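## Task

Place the green cylinder standing upright and centred on top of the black cube, so that it stays there on its own without the robot holding it.

## Robot and tools

Robot: two six-joint arms, left_arm and right_arm, each with a parallel gripper. In every row and every per-joint list the joint order is waist, shoulder, elbow, wrist pitch, wrist yaw, wrist roll, followed by the gripper opening. Follow this order only.

Frame: all printed gripper poses share one scene frame. The origin sits on the table surface midway between the arms, +z is up, +x reaches out over the table, and left_arm is on the +y side. The arm names do not refer to image sides. end_effector_position is in metres and marks the point between the finger pads, about 1 cm short of the tips; orientation is a wxyz quaternion. The fingers point along the gripper's +z and close along its y. Printed hand positions can be somewhat wrong, more so at long reach. Arm bases may be tilted; any mounting plates and the metal frame behind the arms are fixed obstacles, and a 'too close' message counts a plate and its half of the frame as part of that arm.

execute_actions(actions): a list of up to 15 actions, run in order. Each action is a table of up to 15 rows; each row lasts one control step (1/30 s) and a short table repeats its final row until 15 steps have passed. Every row holds 14 numbers, all in [-1, 1], even if one arm is idle: left_arm's six joint values and opening, then right_arm's six and opening. Joint values are offsets, scaled so 1.0 equals 1.264 rad (waist), 1.32 (shoulder), 1.276 (elbow), 1.83 (wrist pitch), 1.686 (wrist yaw), 2.022 (wrist roll). They are measured from the joint angles at the start of that action, not from the previous row; for a call's first action that means the latest angles reported. The opening is absolute: +1 fully open, -1 closed. An empty list only returns state and images.

Joint ranges (rad): waist -2.880..2.880, shoulder 0.000..3.142, elbow 0.000..3.019, wrist pitch -1.693..1.571, wrist yaw -1.571..1.571, wrist roll -2.094..2.094. True ends may differ by up to 0.019 rad. An action asking any joint to go more than 0.019 rad beyond its range is rejected for both arms; a malformed action, or a first action failing that check, rejects the whole call. Requests past a real end are clipped there, and 'joint sent to its limit' may then appear (its absence proves nothing).

Speed caps: each step the commanded angle stays within a lead of the measured one: 0.264 rad waist, 0.32 shoulder, 0.276 elbow, 0.33 wrist pitch, 0.186 wrist yaw, 0.522 wrist roll. If the targets would shift the gripper over 70 mm from where it is, all are pulled back. Big offsets therefore need several actions, and an unfinished motion must be recommanded. 'Joint targets' shows current drive goals. An arm fed zero offsets may sag; to hold it, first send offsets back to the wanted angles, then zeros, correcting any shortfall.

move(target, speed, blocking): target is one 14-number row as above, but its offsets count from the Joint positions in the latest result showing them. All joints travel along synchronized paths, so the hand curves. speed (0.01 to 2 rad/s, default 0.5) caps the joint with the longest way to go; paths last 0.5 to 10 s and stop short after 10 s. Paths ignore obstacles and the other arm; faster moves and targets set deeper past contact hit and press harder. Openings are applied at the start. The result adds a 'move:' line: ending (done, off_target, moving, held, fault), limits=held or limits=none, and each arm's joint farthest from target. With blocking=false it returns after 0.5 s while motion continues; check with wait(0), and call wait or stop before new rows or moves. To keep a pressing arm's force, send offsets from Joint positions to Joint targets.

wait(seconds): 0 to 10; lets the scene run with last commands held, returning early if a move ends. stop(): brakes a running move (needs room, more when fast); fingers continue. zoom_image(camera, region): camera is cam_left_wrist or cam_right_wrist (both 616x616 fisheye wrist cameras); region [x0, y0, x1, y1] in pixels from the top-left, at most 504x504. finished_scene(scene): ends the current scene by number after the last command is held; irreversible, result reports success and the next task.

Gripping: grip_measured uses the command scale. Away from ±1 the fingers go where grip_measured would equal your number, so to hold something keep commanding below grip_measured, about 0.03 below for a firm hold, less for a gentle one. Readings can be off by about 1 mm per gripper. Joint positions give the finger gap in metres (0.094 fully open). Pad force tops out near 50-62 N, less on thin parts.

Results: pose line per arm, Joint positions and velocities (rad, rad/s, then finger gap), Joint targets, images. 'joint command not followed' means a clearance check altered an arm's joint targets. FAULT lines mark arm stops. MOTOR HOT appears from 85 °C; at 100 °C that arm goes limp and drops until cool (OVER-TEMPERATURE FAULT), so avoid long holds, including while thinking, since the sim keeps running.

Avoid: objects leaving the table, drops, slips, slams, hard pushes, and arms colliding or pressing on each other. Random tugs on held parts or pushes on loose ones can occur. Release the cylinder so it rests upright by itself.

Each tool is called after "Emit:" as a command line: name --argument value for each argument, lists and objects as JSON in quotes; but a table of rows of numbers goes row by row, as --pt "numbers of a row", without its own name.

## Session

Emit:
execute_actions --actions '[]'

Scene clock: 0.00 s.
left_arm: end_effector_position=(+0.4780, +0.3328, +0.2436) grip_measured=-0.992 end_effector_quat_wxyz=(+0.364, +0.059, +0.929, -0.041) | right_arm: end_effector_position=(+0.2338, +0.1290, +0.2512) grip_measured=+1.000 end_effector_quat_wxyz=(+0.076, -0.219, +0.966, +0.111)
Joint names: [waist, shoulder, elbow, wrist pitch, wrist yaw, wrist roll]
Joint positions: left_arm=[ 0.308  1.186  0.682 -0.145  0.096  0.362  0.   ] | right_arm=[ 1.254  1.917  1.213 -0.799  0.202  0.627  0.094]
Joint velocities: left_arm=[-0.005 -0.005  0.012 -0.002 -0.007  0.037 -0.   ] | right_arm=[-0.015  0.005 -0.012 -0.007 -0.022  0.007  0.   ]
Joint targets: left_arm=[0.309 1.192 0.697 -0.143 0.096 0.362] | right_arm=[1.252 1.926 1.230 -0.798 0.202 0.627]

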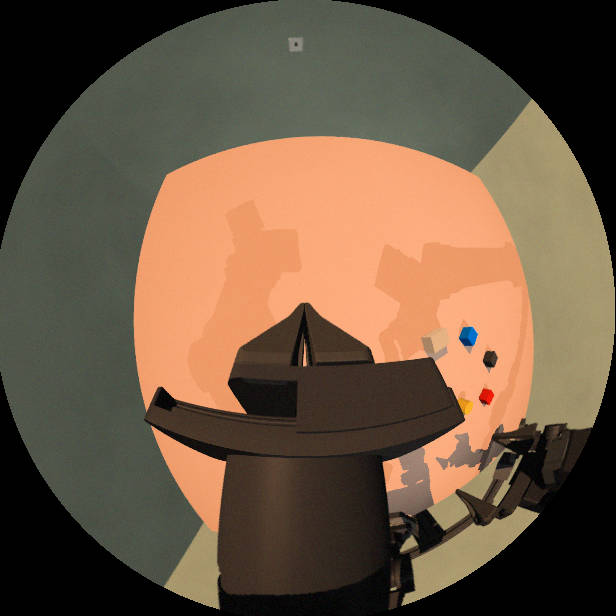

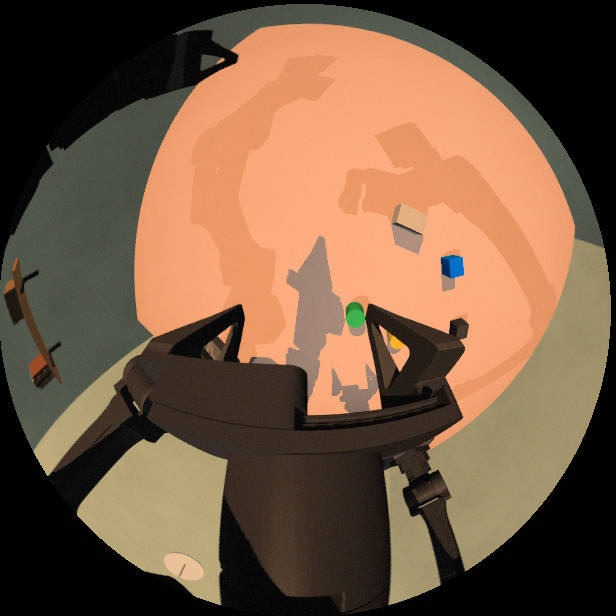

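Emit:
move --target '[0.25,-0.3,-0.2,0,0,0,-1, -0.25,0,0,0,0,-0.3,1]' --speed 1

Emit:
move --target '[0,0,0,0,0,0,-1, 0,0.08,0,0,0,0,1]'

Emit:
move --target '[0,0,0,0,0,0,-1, 0,0,0.08,0,0,0,1]'

Emit:
move --target '[0,0,0,0,0,0,-1, 0,0,0,0.08,0,0,1]'

Scene clock: 2.93 s.
left_arm: end_effector_position=(+0.3534, +0.4330, +0.2639) grip_measured=-0.992 end_effector_quat_wxyz=(+0.391, -0.070, +0.915, +0.069) | right_arm: end_effector_position=(+0.3600, +0.0290, +0.2072) grip_measured=+1.000 end_effector_quat_wxyz=(+0.069, -0.354, +0.930, +0.073)
Joint names: [waist, shoulder, elbow, wrist pitch, wrist yaw, wrist roll]
Joint positions: left_arm=[ 0.62   0.788  0.429 -0.145  0.096  0.362  0.   ] | right_arm=[ 0.934  1.917  1.213 -0.799  0.202  0.032  0.094]
Joint velocities: left_arm=[-0.015 -0.024  0.002  0.002  0.007 -0.022 -0.001] | right_arm=[ 0.005 -0.015 -0.007  0.012  0.007  0.007  0.   ]
Joint targets: left_arm=[0.623 0.790 0.426 -0.145 0.096 0.362] | right_arm=[0.938 1.917 1.213 -0.799 0.202 0.020]
move: done; limits=none; left_arm: farthest joint: the waist, 0.004 radians from its target (0.316 radians at the start); right_arm: farthest joint: the wrist roll, 0.011 radians from its target (0.606 radians at the start)

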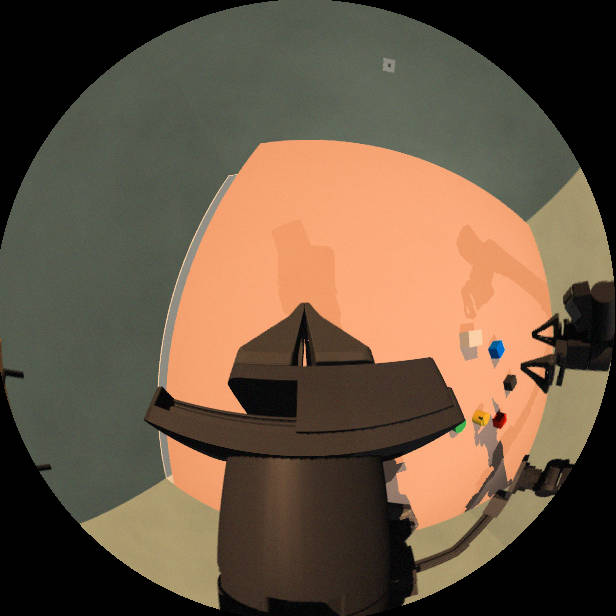

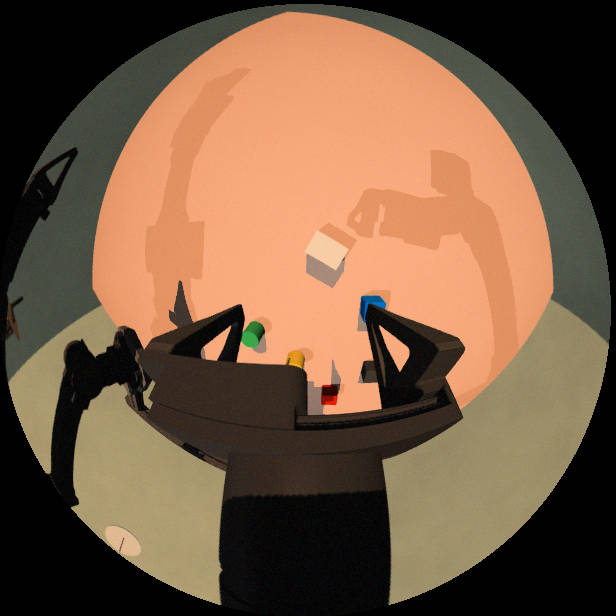

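Scene clock: 3.77 s.
left_arm: end_effector_position=(+0.3534, +0.4330, +0.2639) grip_measured=-0.992 end_effector_quat_wxyz=(+0.391, -0.070, +0.915, +0.069) | right_arm: end_effector_position=(+0.3433, +0.0303, +0.1621) grip_measured=+1.000 end_effector_quat_wxyz=(+0.029, -0.365, +0.929, +0.055)
Joint names: [waist, shoulder, elbow, wrist pitch, wrist yaw, wrist roll]
Joint positions: left_arm=[ 0.62   0.788  0.429 -0.145  0.096  0.362  0.   ] | right_arm=[ 0.934  2.009  1.213 -0.799  0.202  0.032  0.094]
Joint velocities: left_arm=[-0.015 -0.015 -0.007 -0.007 -0.051  0.051 -0.001] | right_arm=[-0.005  0.005 -0.002 -0.012  0.022  0.037  0.   ]
Joint targets: left_arm=[0.620 0.788 0.429 -0.145 0.096 0.362] | right_arm=[0.934 2.023 1.213 -0.799 0.202 0.032]
move: done; limits=none; left_arm: farthest joint: the waist, 0.000 radians from its target (0.000 radians at the start); right_arm: farthest joint: the shoulder, 0.014 radians from its target (0.106 radians at the start)

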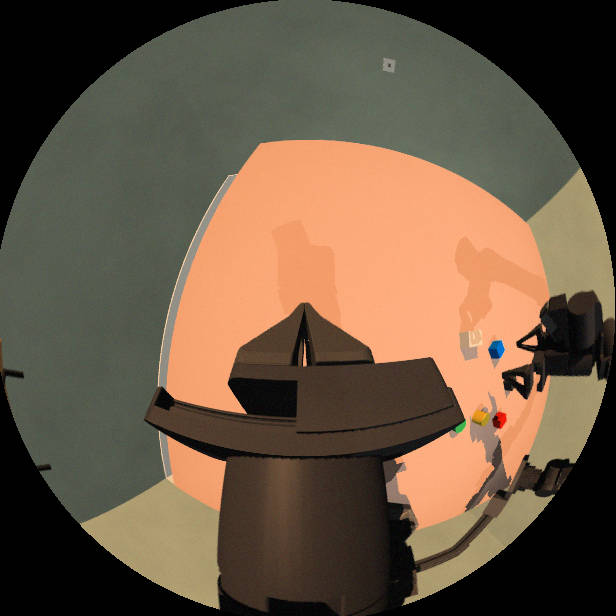

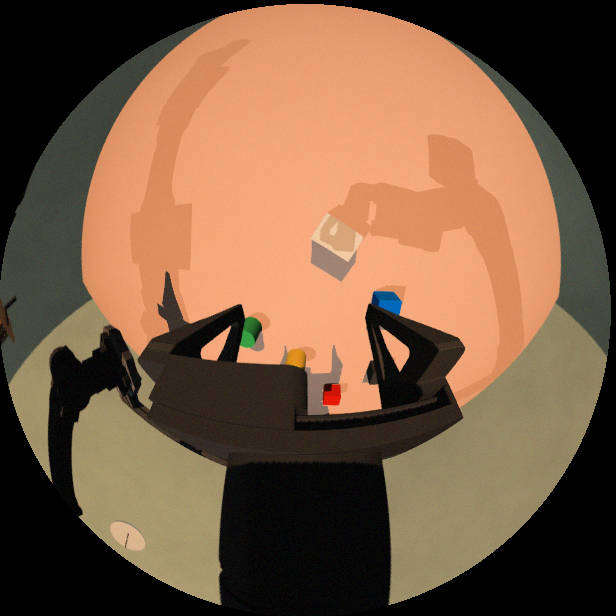

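Scene clock: 4.57 s.
left_arm: end_effector_position=(+0.3534, +0.4330, +0.2639) grip_measured=-0.992 end_effector_quat_wxyz=(+0.391, -0.070, +0.915, +0.069) | right_arm: end_effector_position=(+0.3724, +0.0505, +0.1864) grip_measured=+1.000 end_effector_quat_wxyz=(+0.062, -0.356, +0.930, +0.070)
Joint names: [waist, shoulder, elbow, wrist pitch, wrist yaw, wrist roll]
Joint positions: left_arm=[ 0.62   0.788  0.429 -0.145  0.096  0.362  0.   ] | right_arm=[ 0.934  2.009  1.288 -0.799  0.202  0.032  0.094]
Joint velocities: left_arm=[-0.024 -0.005  0.002 -0.051  0.007 -0.037  0.001] | right_arm=[-0.015 -0.005 -0.002  0.002  0.051 -0.037  0.   ]
Joint targets: left_arm=[0.620 0.788 0.429 -0.145 0.096 0.362] | right_arm=[0.934 2.009 1.315 -0.799 0.202 0.032]
move: off_target (right_arm); limits=none; left_arm: farthest joint: the waist, 0.000 radians from its target (0.000 radians at the start); right_arm: farthest joint: the elbow, 0.027 radians from its target (0.102 radians at the start)

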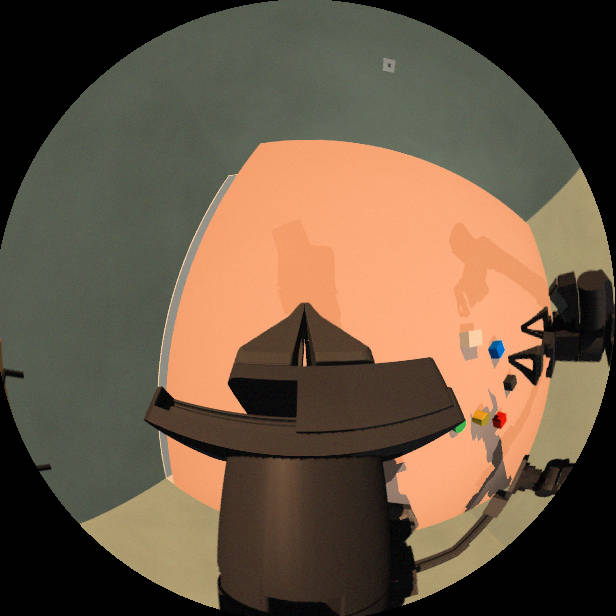

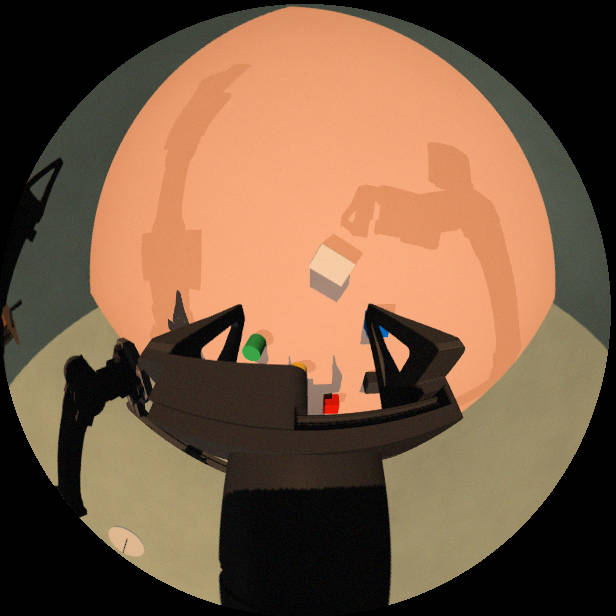

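Scene clock: 5.37 s.
left_arm: end_effector_position=(+0.3534, +0.4330, +0.2639) grip_measured=-0.992 end_effector_quat_wxyz=(+0.391, -0.070, +0.915, +0.069) | right_arm: end_effector_position=(+0.3959, +0.0718, +0.1939) grip_measured=+1.000 end_effector_quat_wxyz=(+0.121, -0.338, +0.928, +0.096)
Joint names: [waist, shoulder, elbow, wrist pitch, wrist yaw, wrist roll]
Joint positions: left_arm=[ 0.62   0.788  0.429 -0.145  0.096  0.362  0.   ] | right_arm=[ 0.934  2.009  1.288 -0.664  0.202  0.032  0.094]
Joint velocities: left_arm=[ 0.005 -0.015  0.017  0.007  0.022 -0.066 -0.001] | right_arm=[-0.005 -0.005  0.002 -0.002 -0.022  0.037  0.   ]
Joint targets: left_arm=[0.620 0.788 0.429 -0.145 0.096 0.362] | right_arm=[0.934 2.009 1.288 -0.653 0.202 0.032]
move: done; limits=none; left_arm: farthest joint: the waist, 0.000 radians from its target (0.000 radians at the start); right_arm: farthest joint: the wrist pitch, 0.011 radians from its target (0.146 radians at the start)

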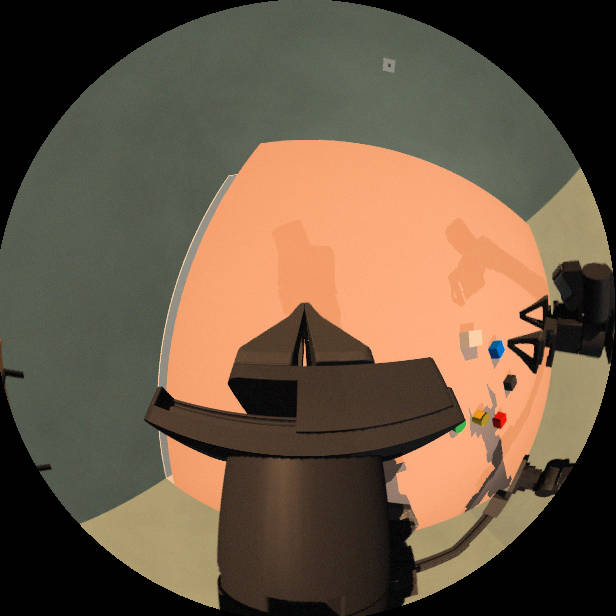

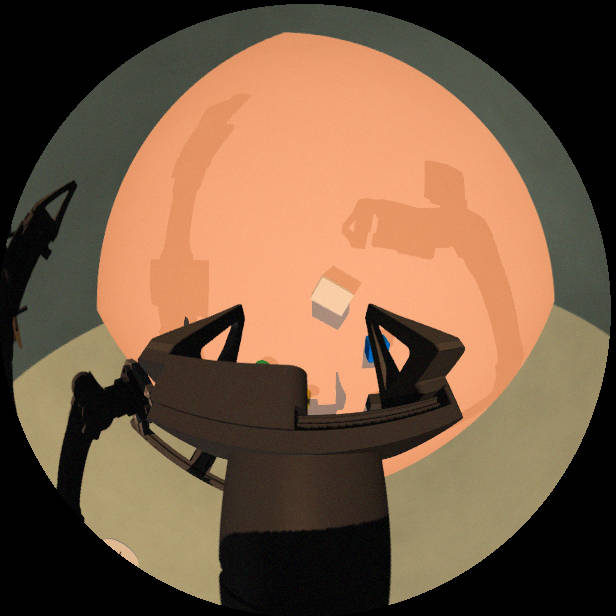

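Emit:
move --target '[0,0,0,0,0,0,-1, 0.166,0.035,-0.16,-0.038,0.036,0,1]' --speed 1

Scene clock: 9.67 s.
left_arm: end_effector_position=(+0.3534, +0.4330, +0.2639) grip_measured=-0.992 end_effector_quat_wxyz=(+0.391, -0.070, +0.915, +0.069) | right_arm: end_effector_position=(+0.2358, +0.0568, +0.1365) grip_measured=+1.000 end_effector_quat_wxyz=(+0.029, -0.468, +0.883, +0.009)
Joint names: [waist, shoulder, elbow, wrist pitch, wrist yaw, wrist roll]
Joint positions: left_arm=[ 0.62   0.788  0.429 -0.145  0.096  0.362  0.   ] | right_arm=[ 1.146  2.042  1.082 -0.729  0.26   0.032  0.094]
Joint velocities: left_arm=[-0.005 -0.005  0.007 -0.022 -0.022  0.037 -0.   ] | right_arm=[-0.015  0.034  0.002 -0.012 -0.037  0.037  0.   ]
Joint targets: left_arm=[0.620 0.788 0.429 -0.145 0.096 0.362] | right_arm=[1.144 2.055 1.084 -0.733 0.263 0.032]
move: done; limits=none; left_arm: farthest joint: the waist, 0.000 radians from its target (0.000 radians at the start); right_arm: farthest joint: the shoulder, 0.013 radians from its target (0.046 radians at the start)

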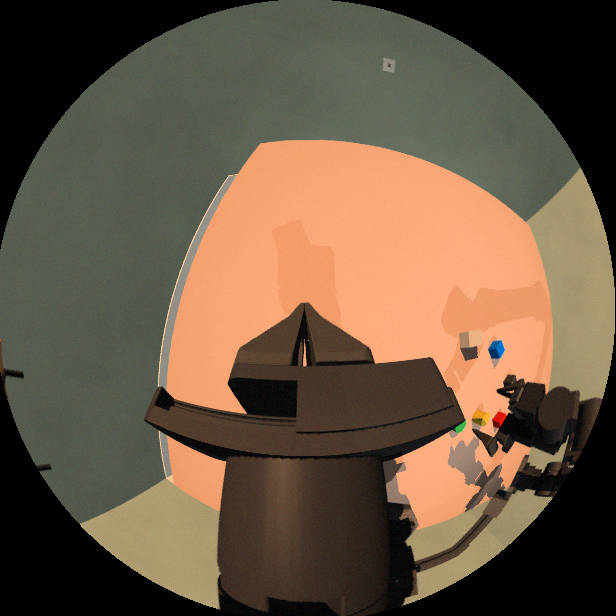

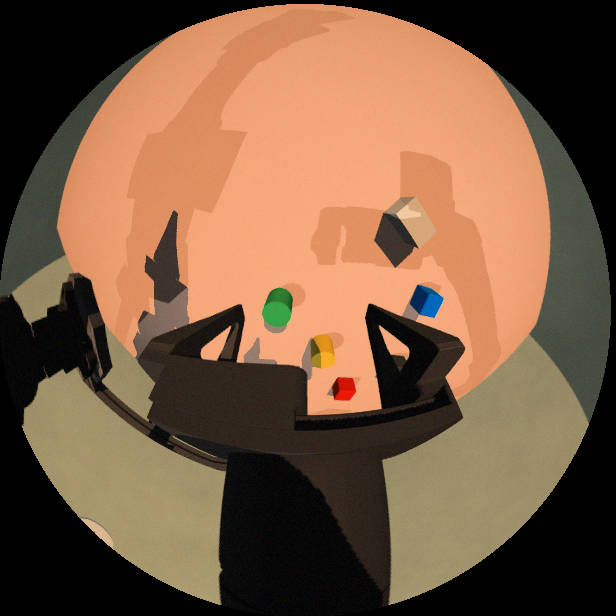

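Emit:
move --target '[0,0,0,0,0,0,-1, 0.04,0,-0.1,0.055,0.006,0,1]' --speed 1

Scene clock: 11.47 s.
left_arm: end_effector_position=(+0.3534, +0.4330, +0.2639) grip_measured=-0.992 end_effector_quat_wxyz=(+0.391, -0.070, +0.915, +0.069) | right_arm: end_effector_position=(+0.1906, +0.0346, +0.1107) grip_measured=+1.000 end_effector_quat_wxyz=(+0.024, -0.494, +0.869, -0.003)
Joint names: [waist, shoulder, elbow, wrist pitch, wrist yaw, wrist roll]
Joint positions: left_arm=[ 0.62   0.788  0.429 -0.145  0.096  0.362  0.   ] | right_arm=[ 1.199  2.042  0.956 -0.638  0.267  0.032  0.094]
Joint velocities: left_arm=[-0.005 -0.024  0.002  0.032 -0.037 -0.022  0.001] | right_arm=[-0.015 -0.005  0.002 -0.012  0.037  0.007  0.   ]
Joint targets: left_arm=[0.620 0.788 0.429 -0.145 0.096 0.362] | right_arm=[1.197 2.042 0.954 -0.628 0.270 0.032]
move: done; limits=none; left_arm: farthest joint: the waist, 0.000 radians from its target (0.000 radians at the start); right_arm: farthest joint: the wrist pitch, 0.009 radians from its target (0.100 radians at the start)

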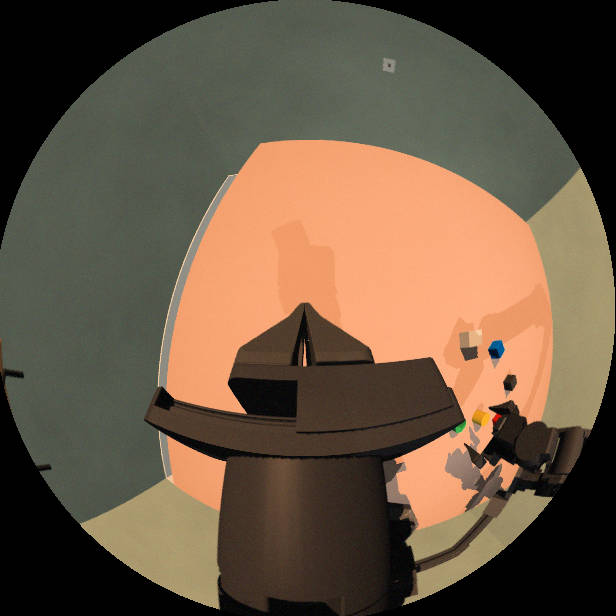

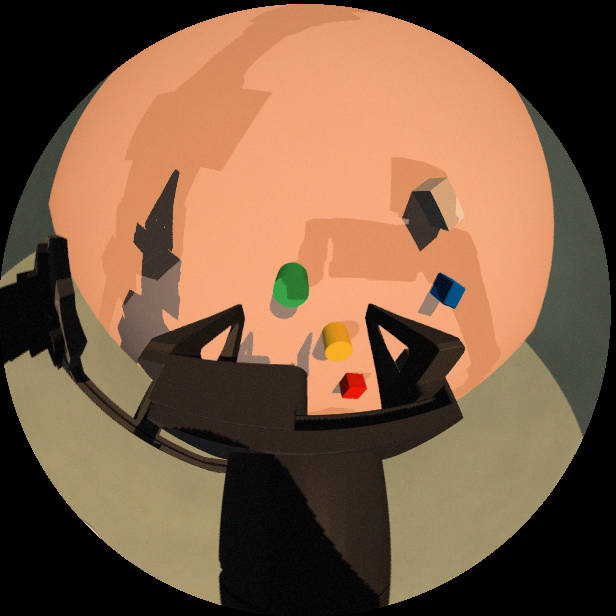

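Emit:
zoom_image --camera "cam_right_wrist" --region '[220,230,400,410]'

Region (220, 230, 400, 410) of cam_right_wrist's 616x616 image, scaled by 2.800, with more detail than that image has.

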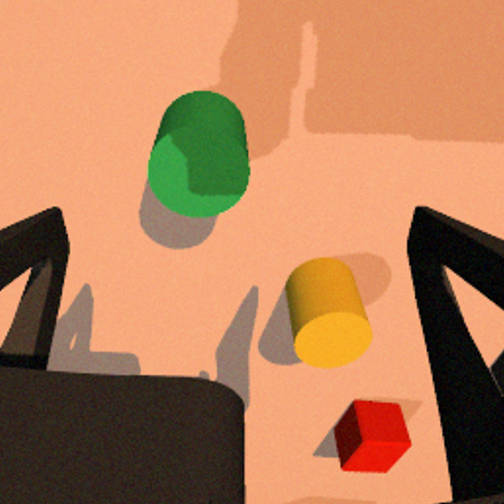

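Emit:
move --target '[0,0,0,0,0,0,-1, -0.016,0.075,-0.07,0.1,0,0,1]'

Scene clock: 13.70 s.
left_arm: end_effector_position=(+0.3534, +0.4330, +0.2639) grip_measured=-0.992 end_effector_quat_wxyz=(+0.391, -0.070, +0.915, +0.069) | right_arm: end_effector_position=(+0.1702, +0.0148, +0.0584) grip_measured=+1.000 end_effector_quat_wxyz=(+0.022, -0.490, +0.871, -0.003)
Joint names: [waist, shoulder, elbow, wrist pitch, wrist yaw, wrist roll]
Joint positions: left_arm=[ 0.62   0.788  0.429 -0.145  0.096  0.362  0.   ] | right_arm=[ 1.188  2.128  0.867 -0.464  0.267  0.032  0.094]
Joint velocities: left_arm=[ 0.005 -0.005 -0.002 -0.002 -0.007  0.022  0.001] | right_arm=[-0.005 -0.005  0.007 -0.002  0.007 -0.081  0.   ]
Joint targets: left_arm=[0.620 0.788 0.429 -0.145 0.096 0.362] | right_arm=[1.179 2.141 0.867 -0.455 0.267 0.032]
move: done; limits=none; left_arm: farthest joint: the waist, 0.000 radians from its target (0.000 radians at the start); right_arm: farthest joint: the shoulder, 0.013 radians from its target (0.099 radians at the start)

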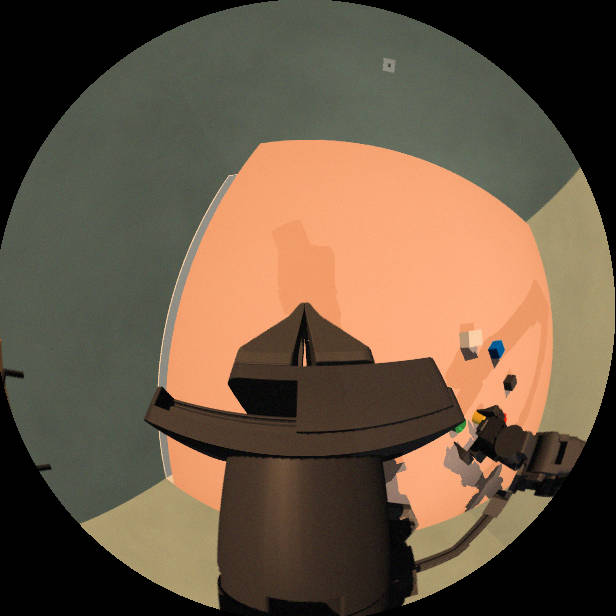

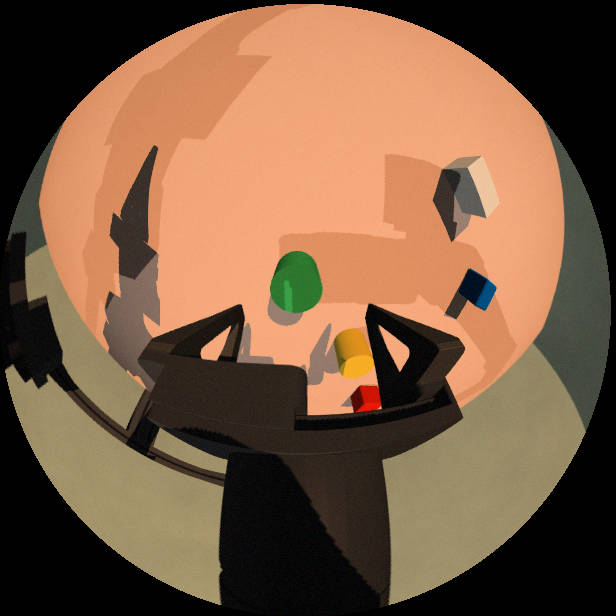

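Emit:
move --target '[0,0,0,0,0,0,-1, -0.016,0.072,0.036,0.027,0,0,1]'

Scene clock: 15.17 s.
left_arm: end_effector_position=(+0.3534, +0.4330, +0.2639) grip_measured=-0.992 end_effector_quat_wxyz=(+0.391, -0.070, +0.915, +0.069) | right_arm: end_effector_position=(+0.1693, +0.0180, +0.0327) grip_measured=+1.000 end_effector_quat_wxyz=(+0.015, -0.487, +0.873, -0.006)
Joint names: [waist, shoulder, elbow, wrist pitch, wrist yaw, wrist roll]
Joint positions: left_arm=[ 0.62   0.788  0.429 -0.145  0.096  0.362  0.   ] | right_arm=[ 1.177  2.203  0.889 -0.424  0.267  0.032  0.094]
Joint velocities: left_arm=[ 0.005 -0.005 -0.002 -0.017 -0.007 -0.066 -0.   ] | right_arm=[-0.005  0.005 -0.027 -0.007  0.022 -0.051  0.   ]
Joint targets: left_arm=[0.620 0.788 0.429 -0.145 0.096 0.362] | right_arm=[1.168 2.223 0.913 -0.415 0.267 0.032]
move: off_target (right_arm); limits=none; left_arm: farthest joint: the waist, 0.000 radians from its target (0.000 radians at the start); right_arm: farthest joint: the elbow, 0.024 radians from its target (0.046 radians at the start)

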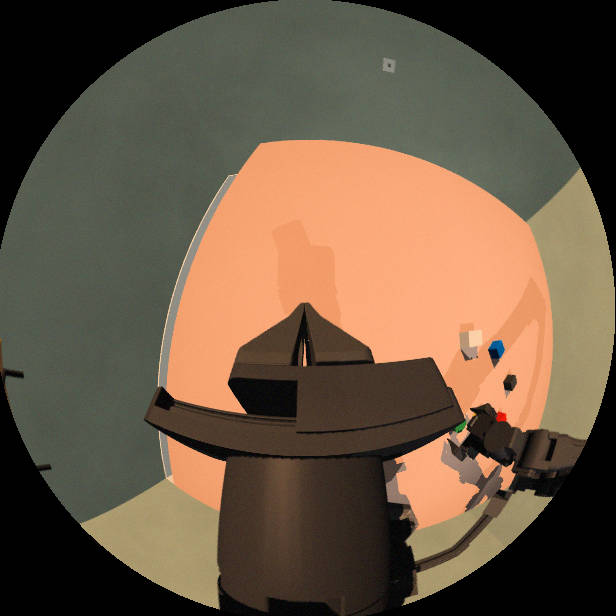

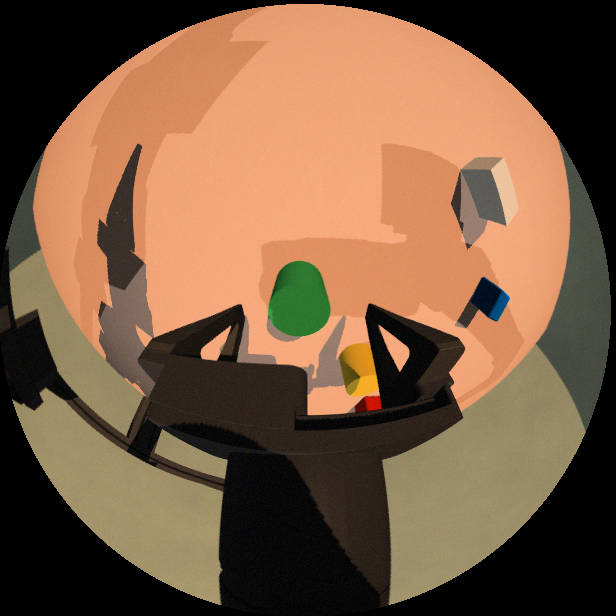

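Emit:
move --target '[0,0,0,0,0,0,-1, 0,0.035,0.058,-0.005,0,0,1]'

Scene clock: 16.40 s.
left_arm: end_effector_position=(+0.3534, +0.4330, +0.2639) grip_measured=-0.992 end_effector_quat_wxyz=(+0.391, -0.070, +0.915, +0.069) | right_arm: end_effector_position=(+0.1837, +0.0417, +0.0362) grip_measured=+1.000 end_effector_quat_wxyz=(+0.031, -0.483, +0.875, +0.004)
Joint names: [waist, shoulder, elbow, wrist pitch, wrist yaw, wrist roll]
Joint positions: left_arm=[ 0.62   0.788  0.429 -0.145  0.096  0.362  0.   ] | right_arm=[ 1.177  2.219  0.945 -0.425  0.267  0.032  0.094]
Joint velocities: left_arm=[-0.005  0.005  0.002 -0.012 -0.081  0.066 -0.   ] | right_arm=[ 0.005 -0.005 -0.007  0.007 -0.051  0.066  0.   ]
Joint targets: left_arm=[0.620 0.788 0.429 -0.145 0.096 0.362] | right_arm=[1.177 2.250 0.963 -0.434 0.267 0.032]
move: off_target (right_arm); limits=none; left_arm: farthest joint: the waist, 0.000 radians from its target (0.000 radians at the start); right_arm: farthest joint: the shoulder, 0.030 radians from its target (0.046 radians at the start)

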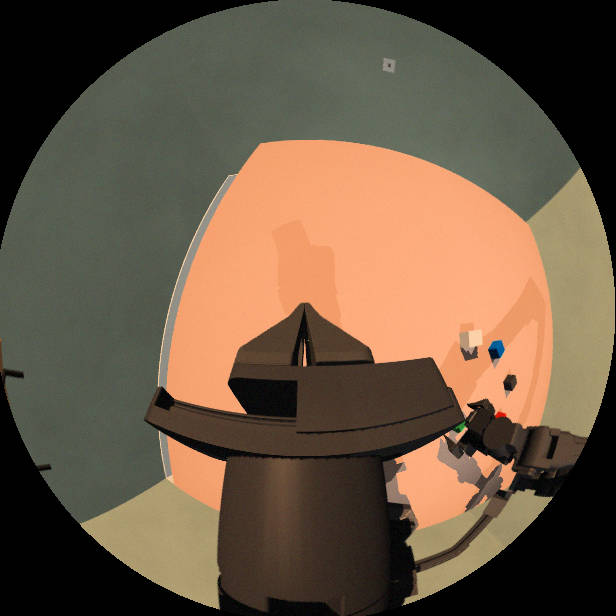

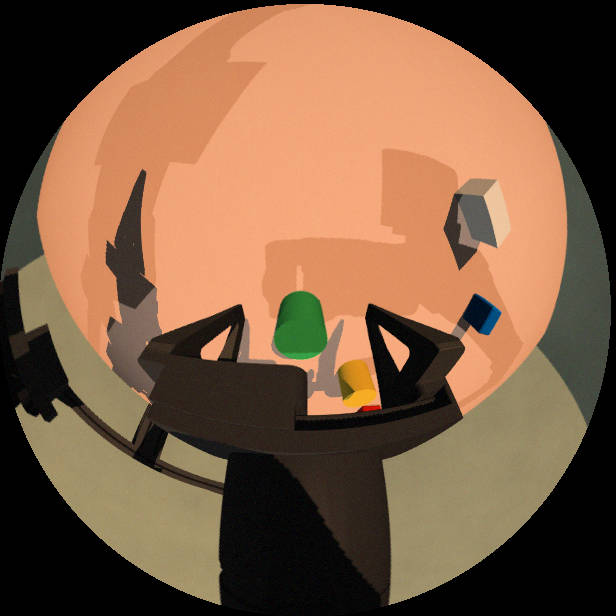

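Emit:
move --target '[0,0,0,0,0,0,-1, 0,0.025,0,-0.015,0,0,1]'

Emit:
move --target '[0,0,0,0,0,0,-1, 0,0,0,0,0,0,-0.4]'

Scene clock: 17.43 s.
left_arm: end_effector_position=(+0.3534, +0.4330, +0.2639) grip_measured=-0.992 end_effector_quat_wxyz=(+0.391, -0.070, +0.915, +0.069) | right_arm: end_effector_position=(+0.1810, +0.0374, +0.0351) grip_measured=+1.000 end_effector_quat_wxyz=(+0.022, -0.485, +0.874, -0.001)
Joint names: [waist, shoulder, elbow, wrist pitch, wrist yaw, wrist roll]
Joint positions: left_arm=[ 0.62   0.788  0.429 -0.145  0.096  0.362  0.   ] | right_arm=[ 1.177  2.221  0.945 -0.444  0.267  0.032  0.094]
Joint velocities: left_arm=[-0.015  0.005 -0.007 -0.012 -0.081  0.066 -0.001] | right_arm=[-0.015 -0.015 -0.002 -0.017  0.037  0.022  0.   ]
Joint targets: left_arm=[0.620 0.788 0.429 -0.145 0.096 0.362] | right_arm=[1.177 2.252 0.945 -0.453 0.267 0.032]
move: off_target (right_arm); limits=none; left_arm: farthest joint: the waist, 0.000 radians from its target (0.000 radians at the start); right_arm: farthest joint: the shoulder, 0.031 radians from its target (0.033 radians at the start)

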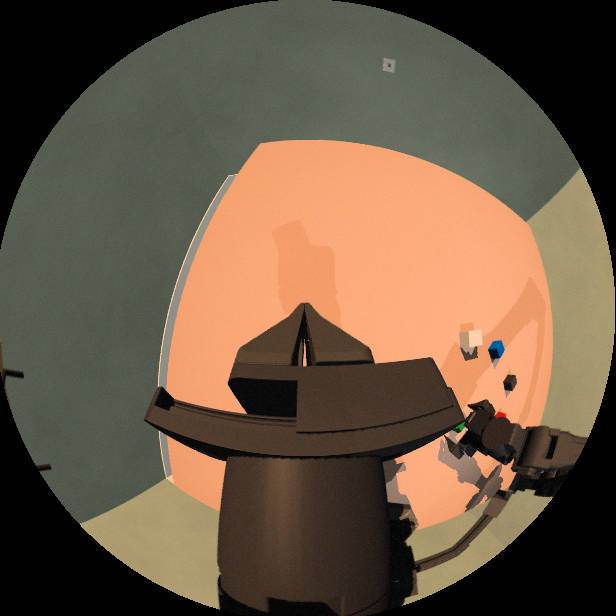

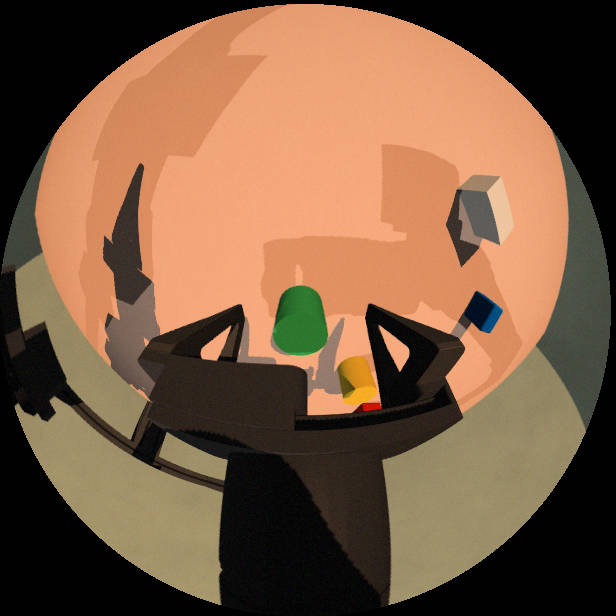

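Scene clock: 17.93 s.
left_arm: end_effector_position=(+0.3534, +0.4330, +0.2639) grip_measured=-0.992 end_effector_quat_wxyz=(+0.391, -0.070, +0.915, +0.069) | right_arm: end_effector_position=(+0.1810, +0.0374, +0.0351) grip_measured=-0.251 end_effector_quat_wxyz=(+0.022, -0.485, +0.874, -0.001)
Joint names: [waist, shoulder, elbow, wrist pitch, wrist yaw, wrist roll]
Joint positions: left_arm=[ 0.62   0.788  0.429 -0.145  0.096  0.362  0.   ] | right_arm=[ 1.177  2.221  0.945 -0.444  0.267  0.032  0.035]
Joint velocities: left_arm=[-0.005 -0.005  0.017 -0.007 -0.037 -0.125  0.001] | right_arm=[-0.005 -0.024  0.012 -0.002 -0.051 -0.007  0.001]
Joint targets: left_arm=[0.620 0.788 0.429 -0.145 0.096 0.362] | right_arm=[1.177 2.221 0.945 -0.444 0.267 0.032]
move: done; limits=none; left_arm: farthest joint: the waist, 0.000 radians from its target (0.000 radians at the start); right_arm: farthest joint: the waist, 0.000 radians from its target (0.000 radians at the start)

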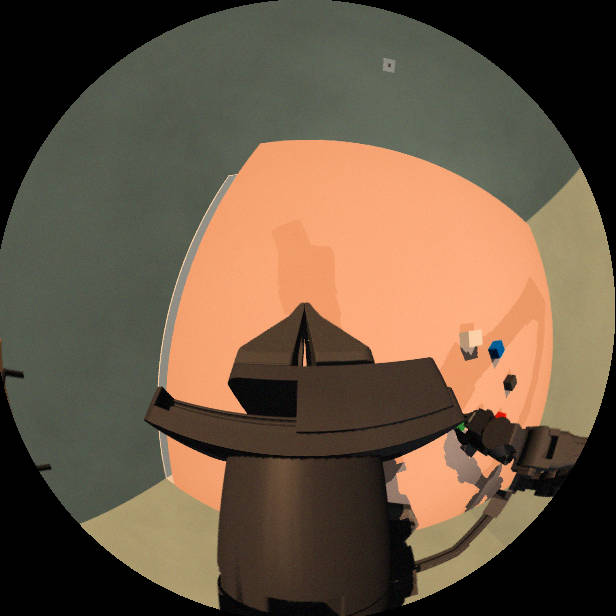

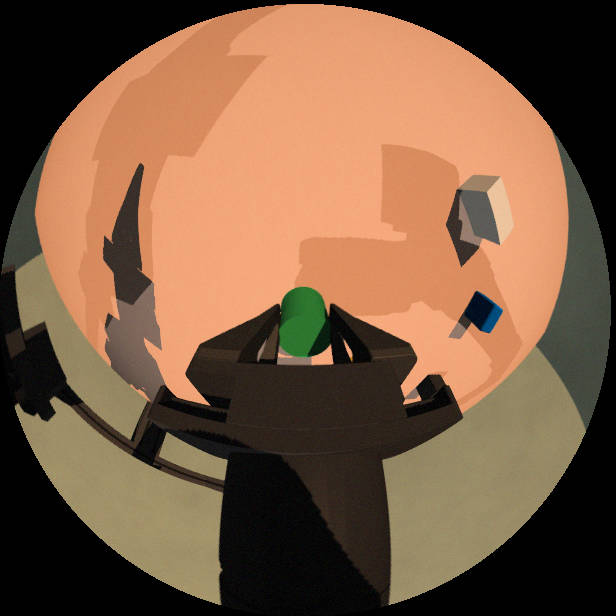

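Emit:
move --target '[0,0,0,0,0,0,-1, 0,-0.17,0,-0.1,0,0,-0.3]' --speed 0.8

Emit:
move --target '[0,0,0,0,0,0,-1, -0.32,-0.29,-0.178,-0.052,-0.04,0,-0.3]' --speed 0.8

Scene clock: 19.93 s.
left_arm: end_effector_position=(+0.3534, +0.4330, +0.2639) grip_measured=-0.992 end_effector_quat_wxyz=(+0.391, -0.070, +0.915, +0.069) | right_arm: end_effector_position=(+0.2085, +0.0364, +0.1345) grip_measured=-0.251 end_effector_quat_wxyz=(+0.053, -0.476, +0.878, +0.017)
Joint names: [waist, shoulder, elbow, wrist pitch, wrist yaw, wrist roll]
Joint positions: left_arm=[ 0.62   0.788  0.429 -0.145  0.096  0.362  0.   ] | right_arm=[ 1.177  1.972  0.945 -0.618  0.267  0.032  0.035]
Joint velocities: left_arm=[-0.015 -0.005 -0.002  0.027 -0.007  0.007  0.001] | right_arm=[-0.005 -0.015 -0.007  0.007  0.007  0.022  0.001]
Joint targets: left_arm=[0.620 0.788 0.429 -0.145 0.096 0.362] | right_arm=[1.177 1.997 0.945 -0.627 0.267 0.032]
move: off_target (right_arm); limits=none; left_arm: farthest joint: the waist, 0.000 radians from its target (0.000 radians at the start); right_arm: farthest joint: the shoulder, 0.024 radians from its target (0.224 radians at the start)

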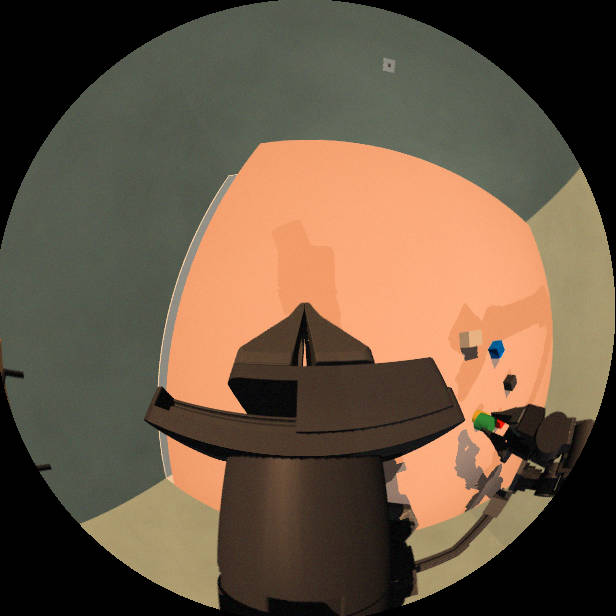

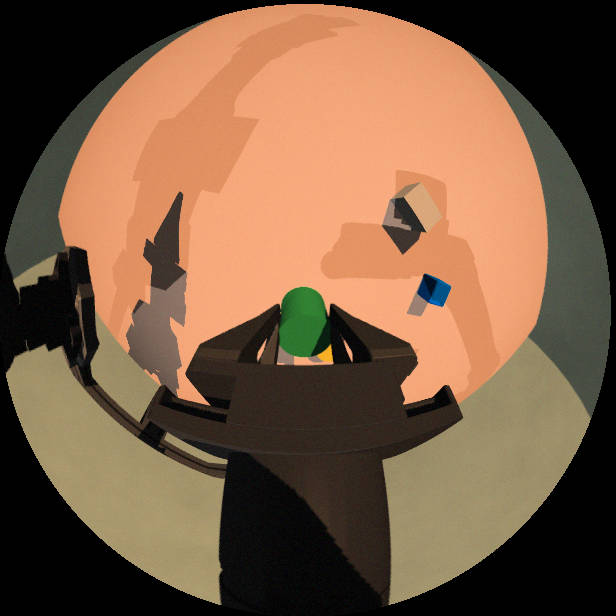

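Scene clock: 20.93 s.
left_arm: end_effector_position=(+0.3534, +0.4330, +0.2639) grip_measured=-0.992 end_effector_quat_wxyz=(+0.391, -0.070, +0.915, +0.069) | right_arm: end_effector_position=(+0.2668, -0.1390, +0.1720) grip_measured=-0.251 end_effector_quat_wxyz=(+0.023, -0.285, +0.956, +0.057)
Joint names: [waist, shoulder, elbow, wrist pitch, wrist yaw, wrist roll]
Joint positions: left_arm=[ 0.62   0.788  0.429 -0.145  0.096  0.362  0.   ] | right_arm=[ 0.767  1.581  0.724 -0.706  0.203  0.032  0.035]
Joint velocities: left_arm=[-0.015 -0.015 -0.002  0.012 -0.007 -0.007  0.001] | right_arm=[-0.015  0.015 -0.007  0.002 -0.007  0.11  -0.   ]
Joint targets: left_arm=[0.620 0.788 0.429 -0.145 0.096 0.362] | right_arm=[0.773 1.590 0.717 -0.713 0.199 0.032]
move: done; limits=none; left_arm: farthest joint: the waist, 0.000 radians from its target (0.000 radians at the start); right_arm: farthest joint: the shoulder, 0.008 radians from its target (0.383 radians at the start)

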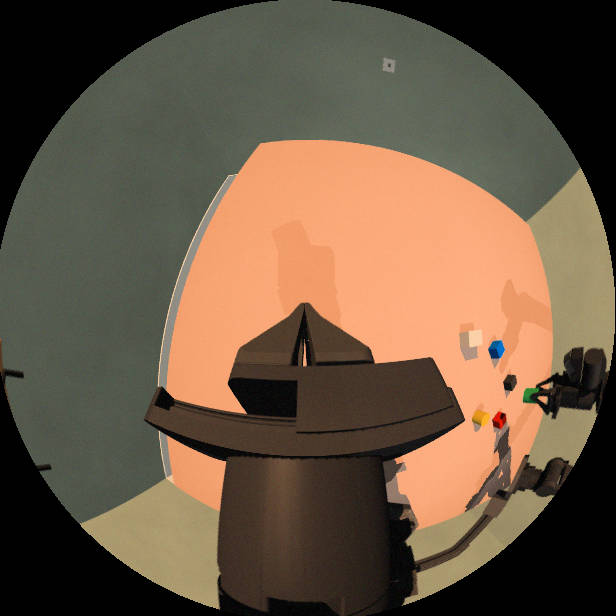

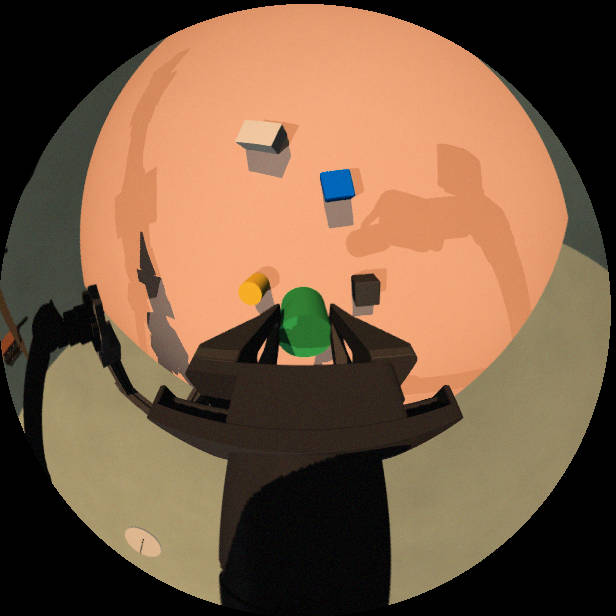

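Emit:
move --target '[0,0,0,0,0,0,-1, -0.158,0.07,-0.08,0.09,0.045,0,-0.3]' --speed 0.8

Scene clock: 23.13 s.
left_arm: end_effector_position=(+0.3534, +0.4330, +0.2639) grip_measured=-0.992 end_effector_quat_wxyz=(+0.391, -0.070, +0.915, +0.069) | right_arm: end_effector_position=(+0.2635, -0.2128, +0.1035) grip_measured=-0.251 end_effector_quat_wxyz=(-0.008, -0.193, +0.981, +0.012)
Joint names: [waist, shoulder, elbow, wrist pitch, wrist yaw, wrist roll]
Joint positions: left_arm=[ 0.62   0.788  0.429 -0.145  0.096  0.362  0.   ] | right_arm=[ 0.562  1.664  0.622 -0.55   0.277  0.032  0.035]
Joint velocities: left_arm=[-0.005  0.005  0.002  0.012 -0.022 -0.007 -0.001] | right_arm=[-0.015 -0.024 -0.012  0.002  0.037 -0.007  0.002]
Joint targets: left_arm=[0.620 0.788 0.429 -0.145 0.096 0.362] | right_arm=[0.567 1.674 0.623 -0.541 0.279 0.032]
move: done; limits=none; left_arm: farthest joint: the waist, 0.000 radians from its target (0.000 radians at the start); right_arm: farthest joint: the shoulder, 0.010 radians from its target (0.092 radians at the start)

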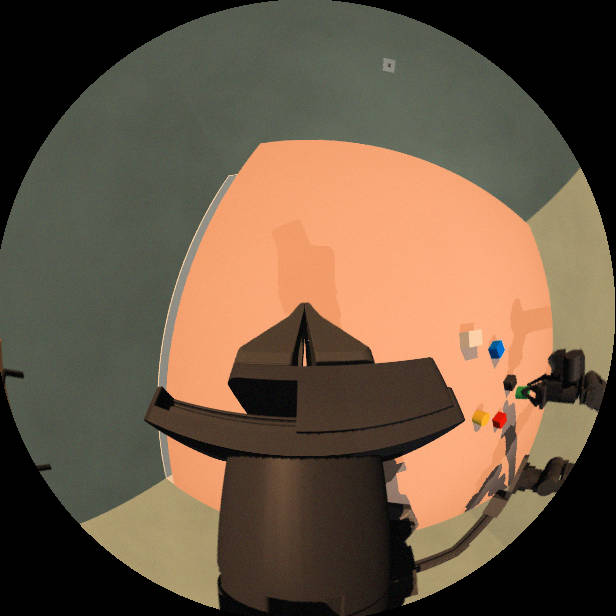

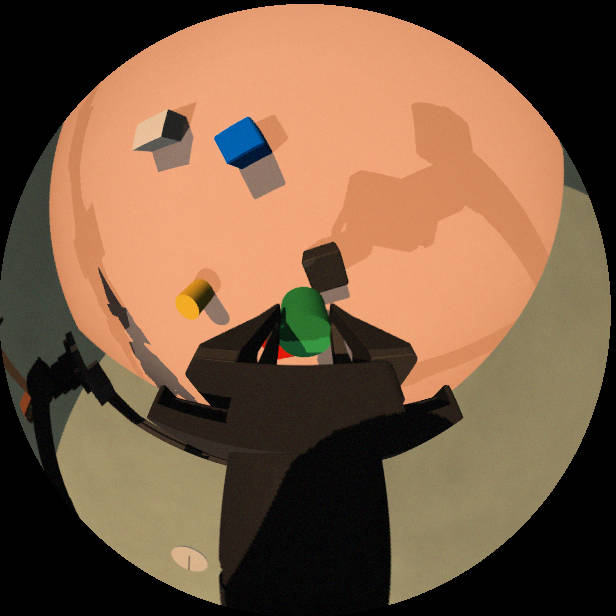

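Emit:
zoom_image --camera "cam_right_wrist" --region '[250,210,390,350]'

Region (250, 210, 390, 350) of cam_right_wrist's 616x616 image, scaled by 3.600, with more detail than that image has.

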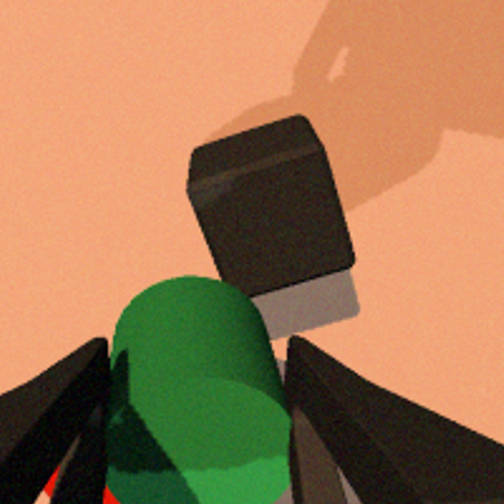

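Emit:
move --target '[0,0,0,0,0,0,-1, -0.054,0.036,0.012,0.025,0.005,0,-0.3]'

Scene clock: 25.03 s.
left_arm: end_effector_position=(+0.3534, +0.4330, +0.2639) grip_measured=-0.992 end_effector_quat_wxyz=(+0.391, -0.070, +0.915, +0.069) | right_arm: end_effector_position=(+0.2700, -0.2288, +0.0897) grip_measured=-0.251 end_effector_quat_wxyz=(-0.012, -0.162, +0.987, +0.009)
Joint names: [waist, shoulder, elbow, wrist pitch, wrist yaw, wrist roll]
Joint positions: left_arm=[ 0.62   0.788  0.429 -0.145  0.096  0.362  0.   ] | right_arm=[ 0.499  1.692  0.622 -0.514  0.283  0.032  0.035]
Joint velocities: left_arm=[-0.005 -0.005 -0.002 -0.007 -0.022 -0.037 -0.   ] | right_arm=[-0.005 -0.015  0.002 -0.002 -0.051  0.022  0.001]
Joint targets: left_arm=[0.620 0.788 0.429 -0.145 0.096 0.362] | right_arm=[0.494 1.711 0.637 -0.505 0.285 0.032]
move: done; limits=none; left_arm: farthest joint: the waist, 0.000 radians from its target (0.000 radians at the start); right_arm: farthest joint: the shoulder, 0.020 radians from its target (0.048 radians at the start)

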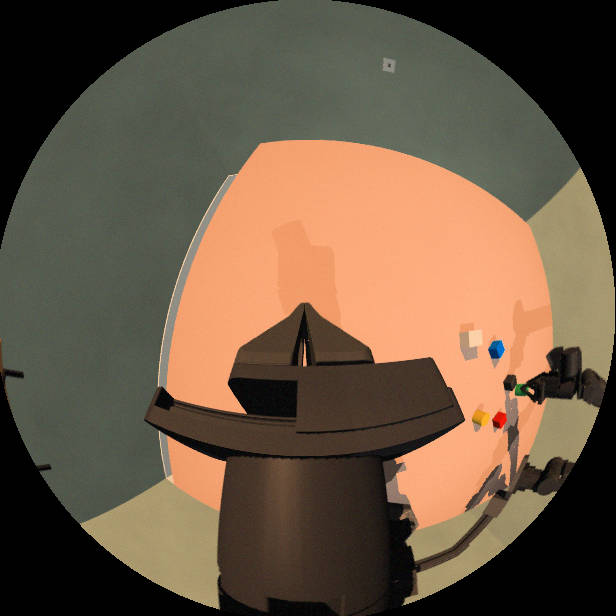

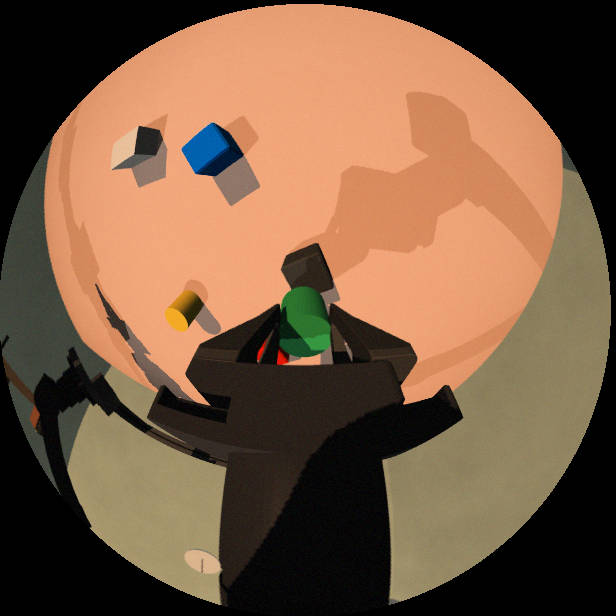

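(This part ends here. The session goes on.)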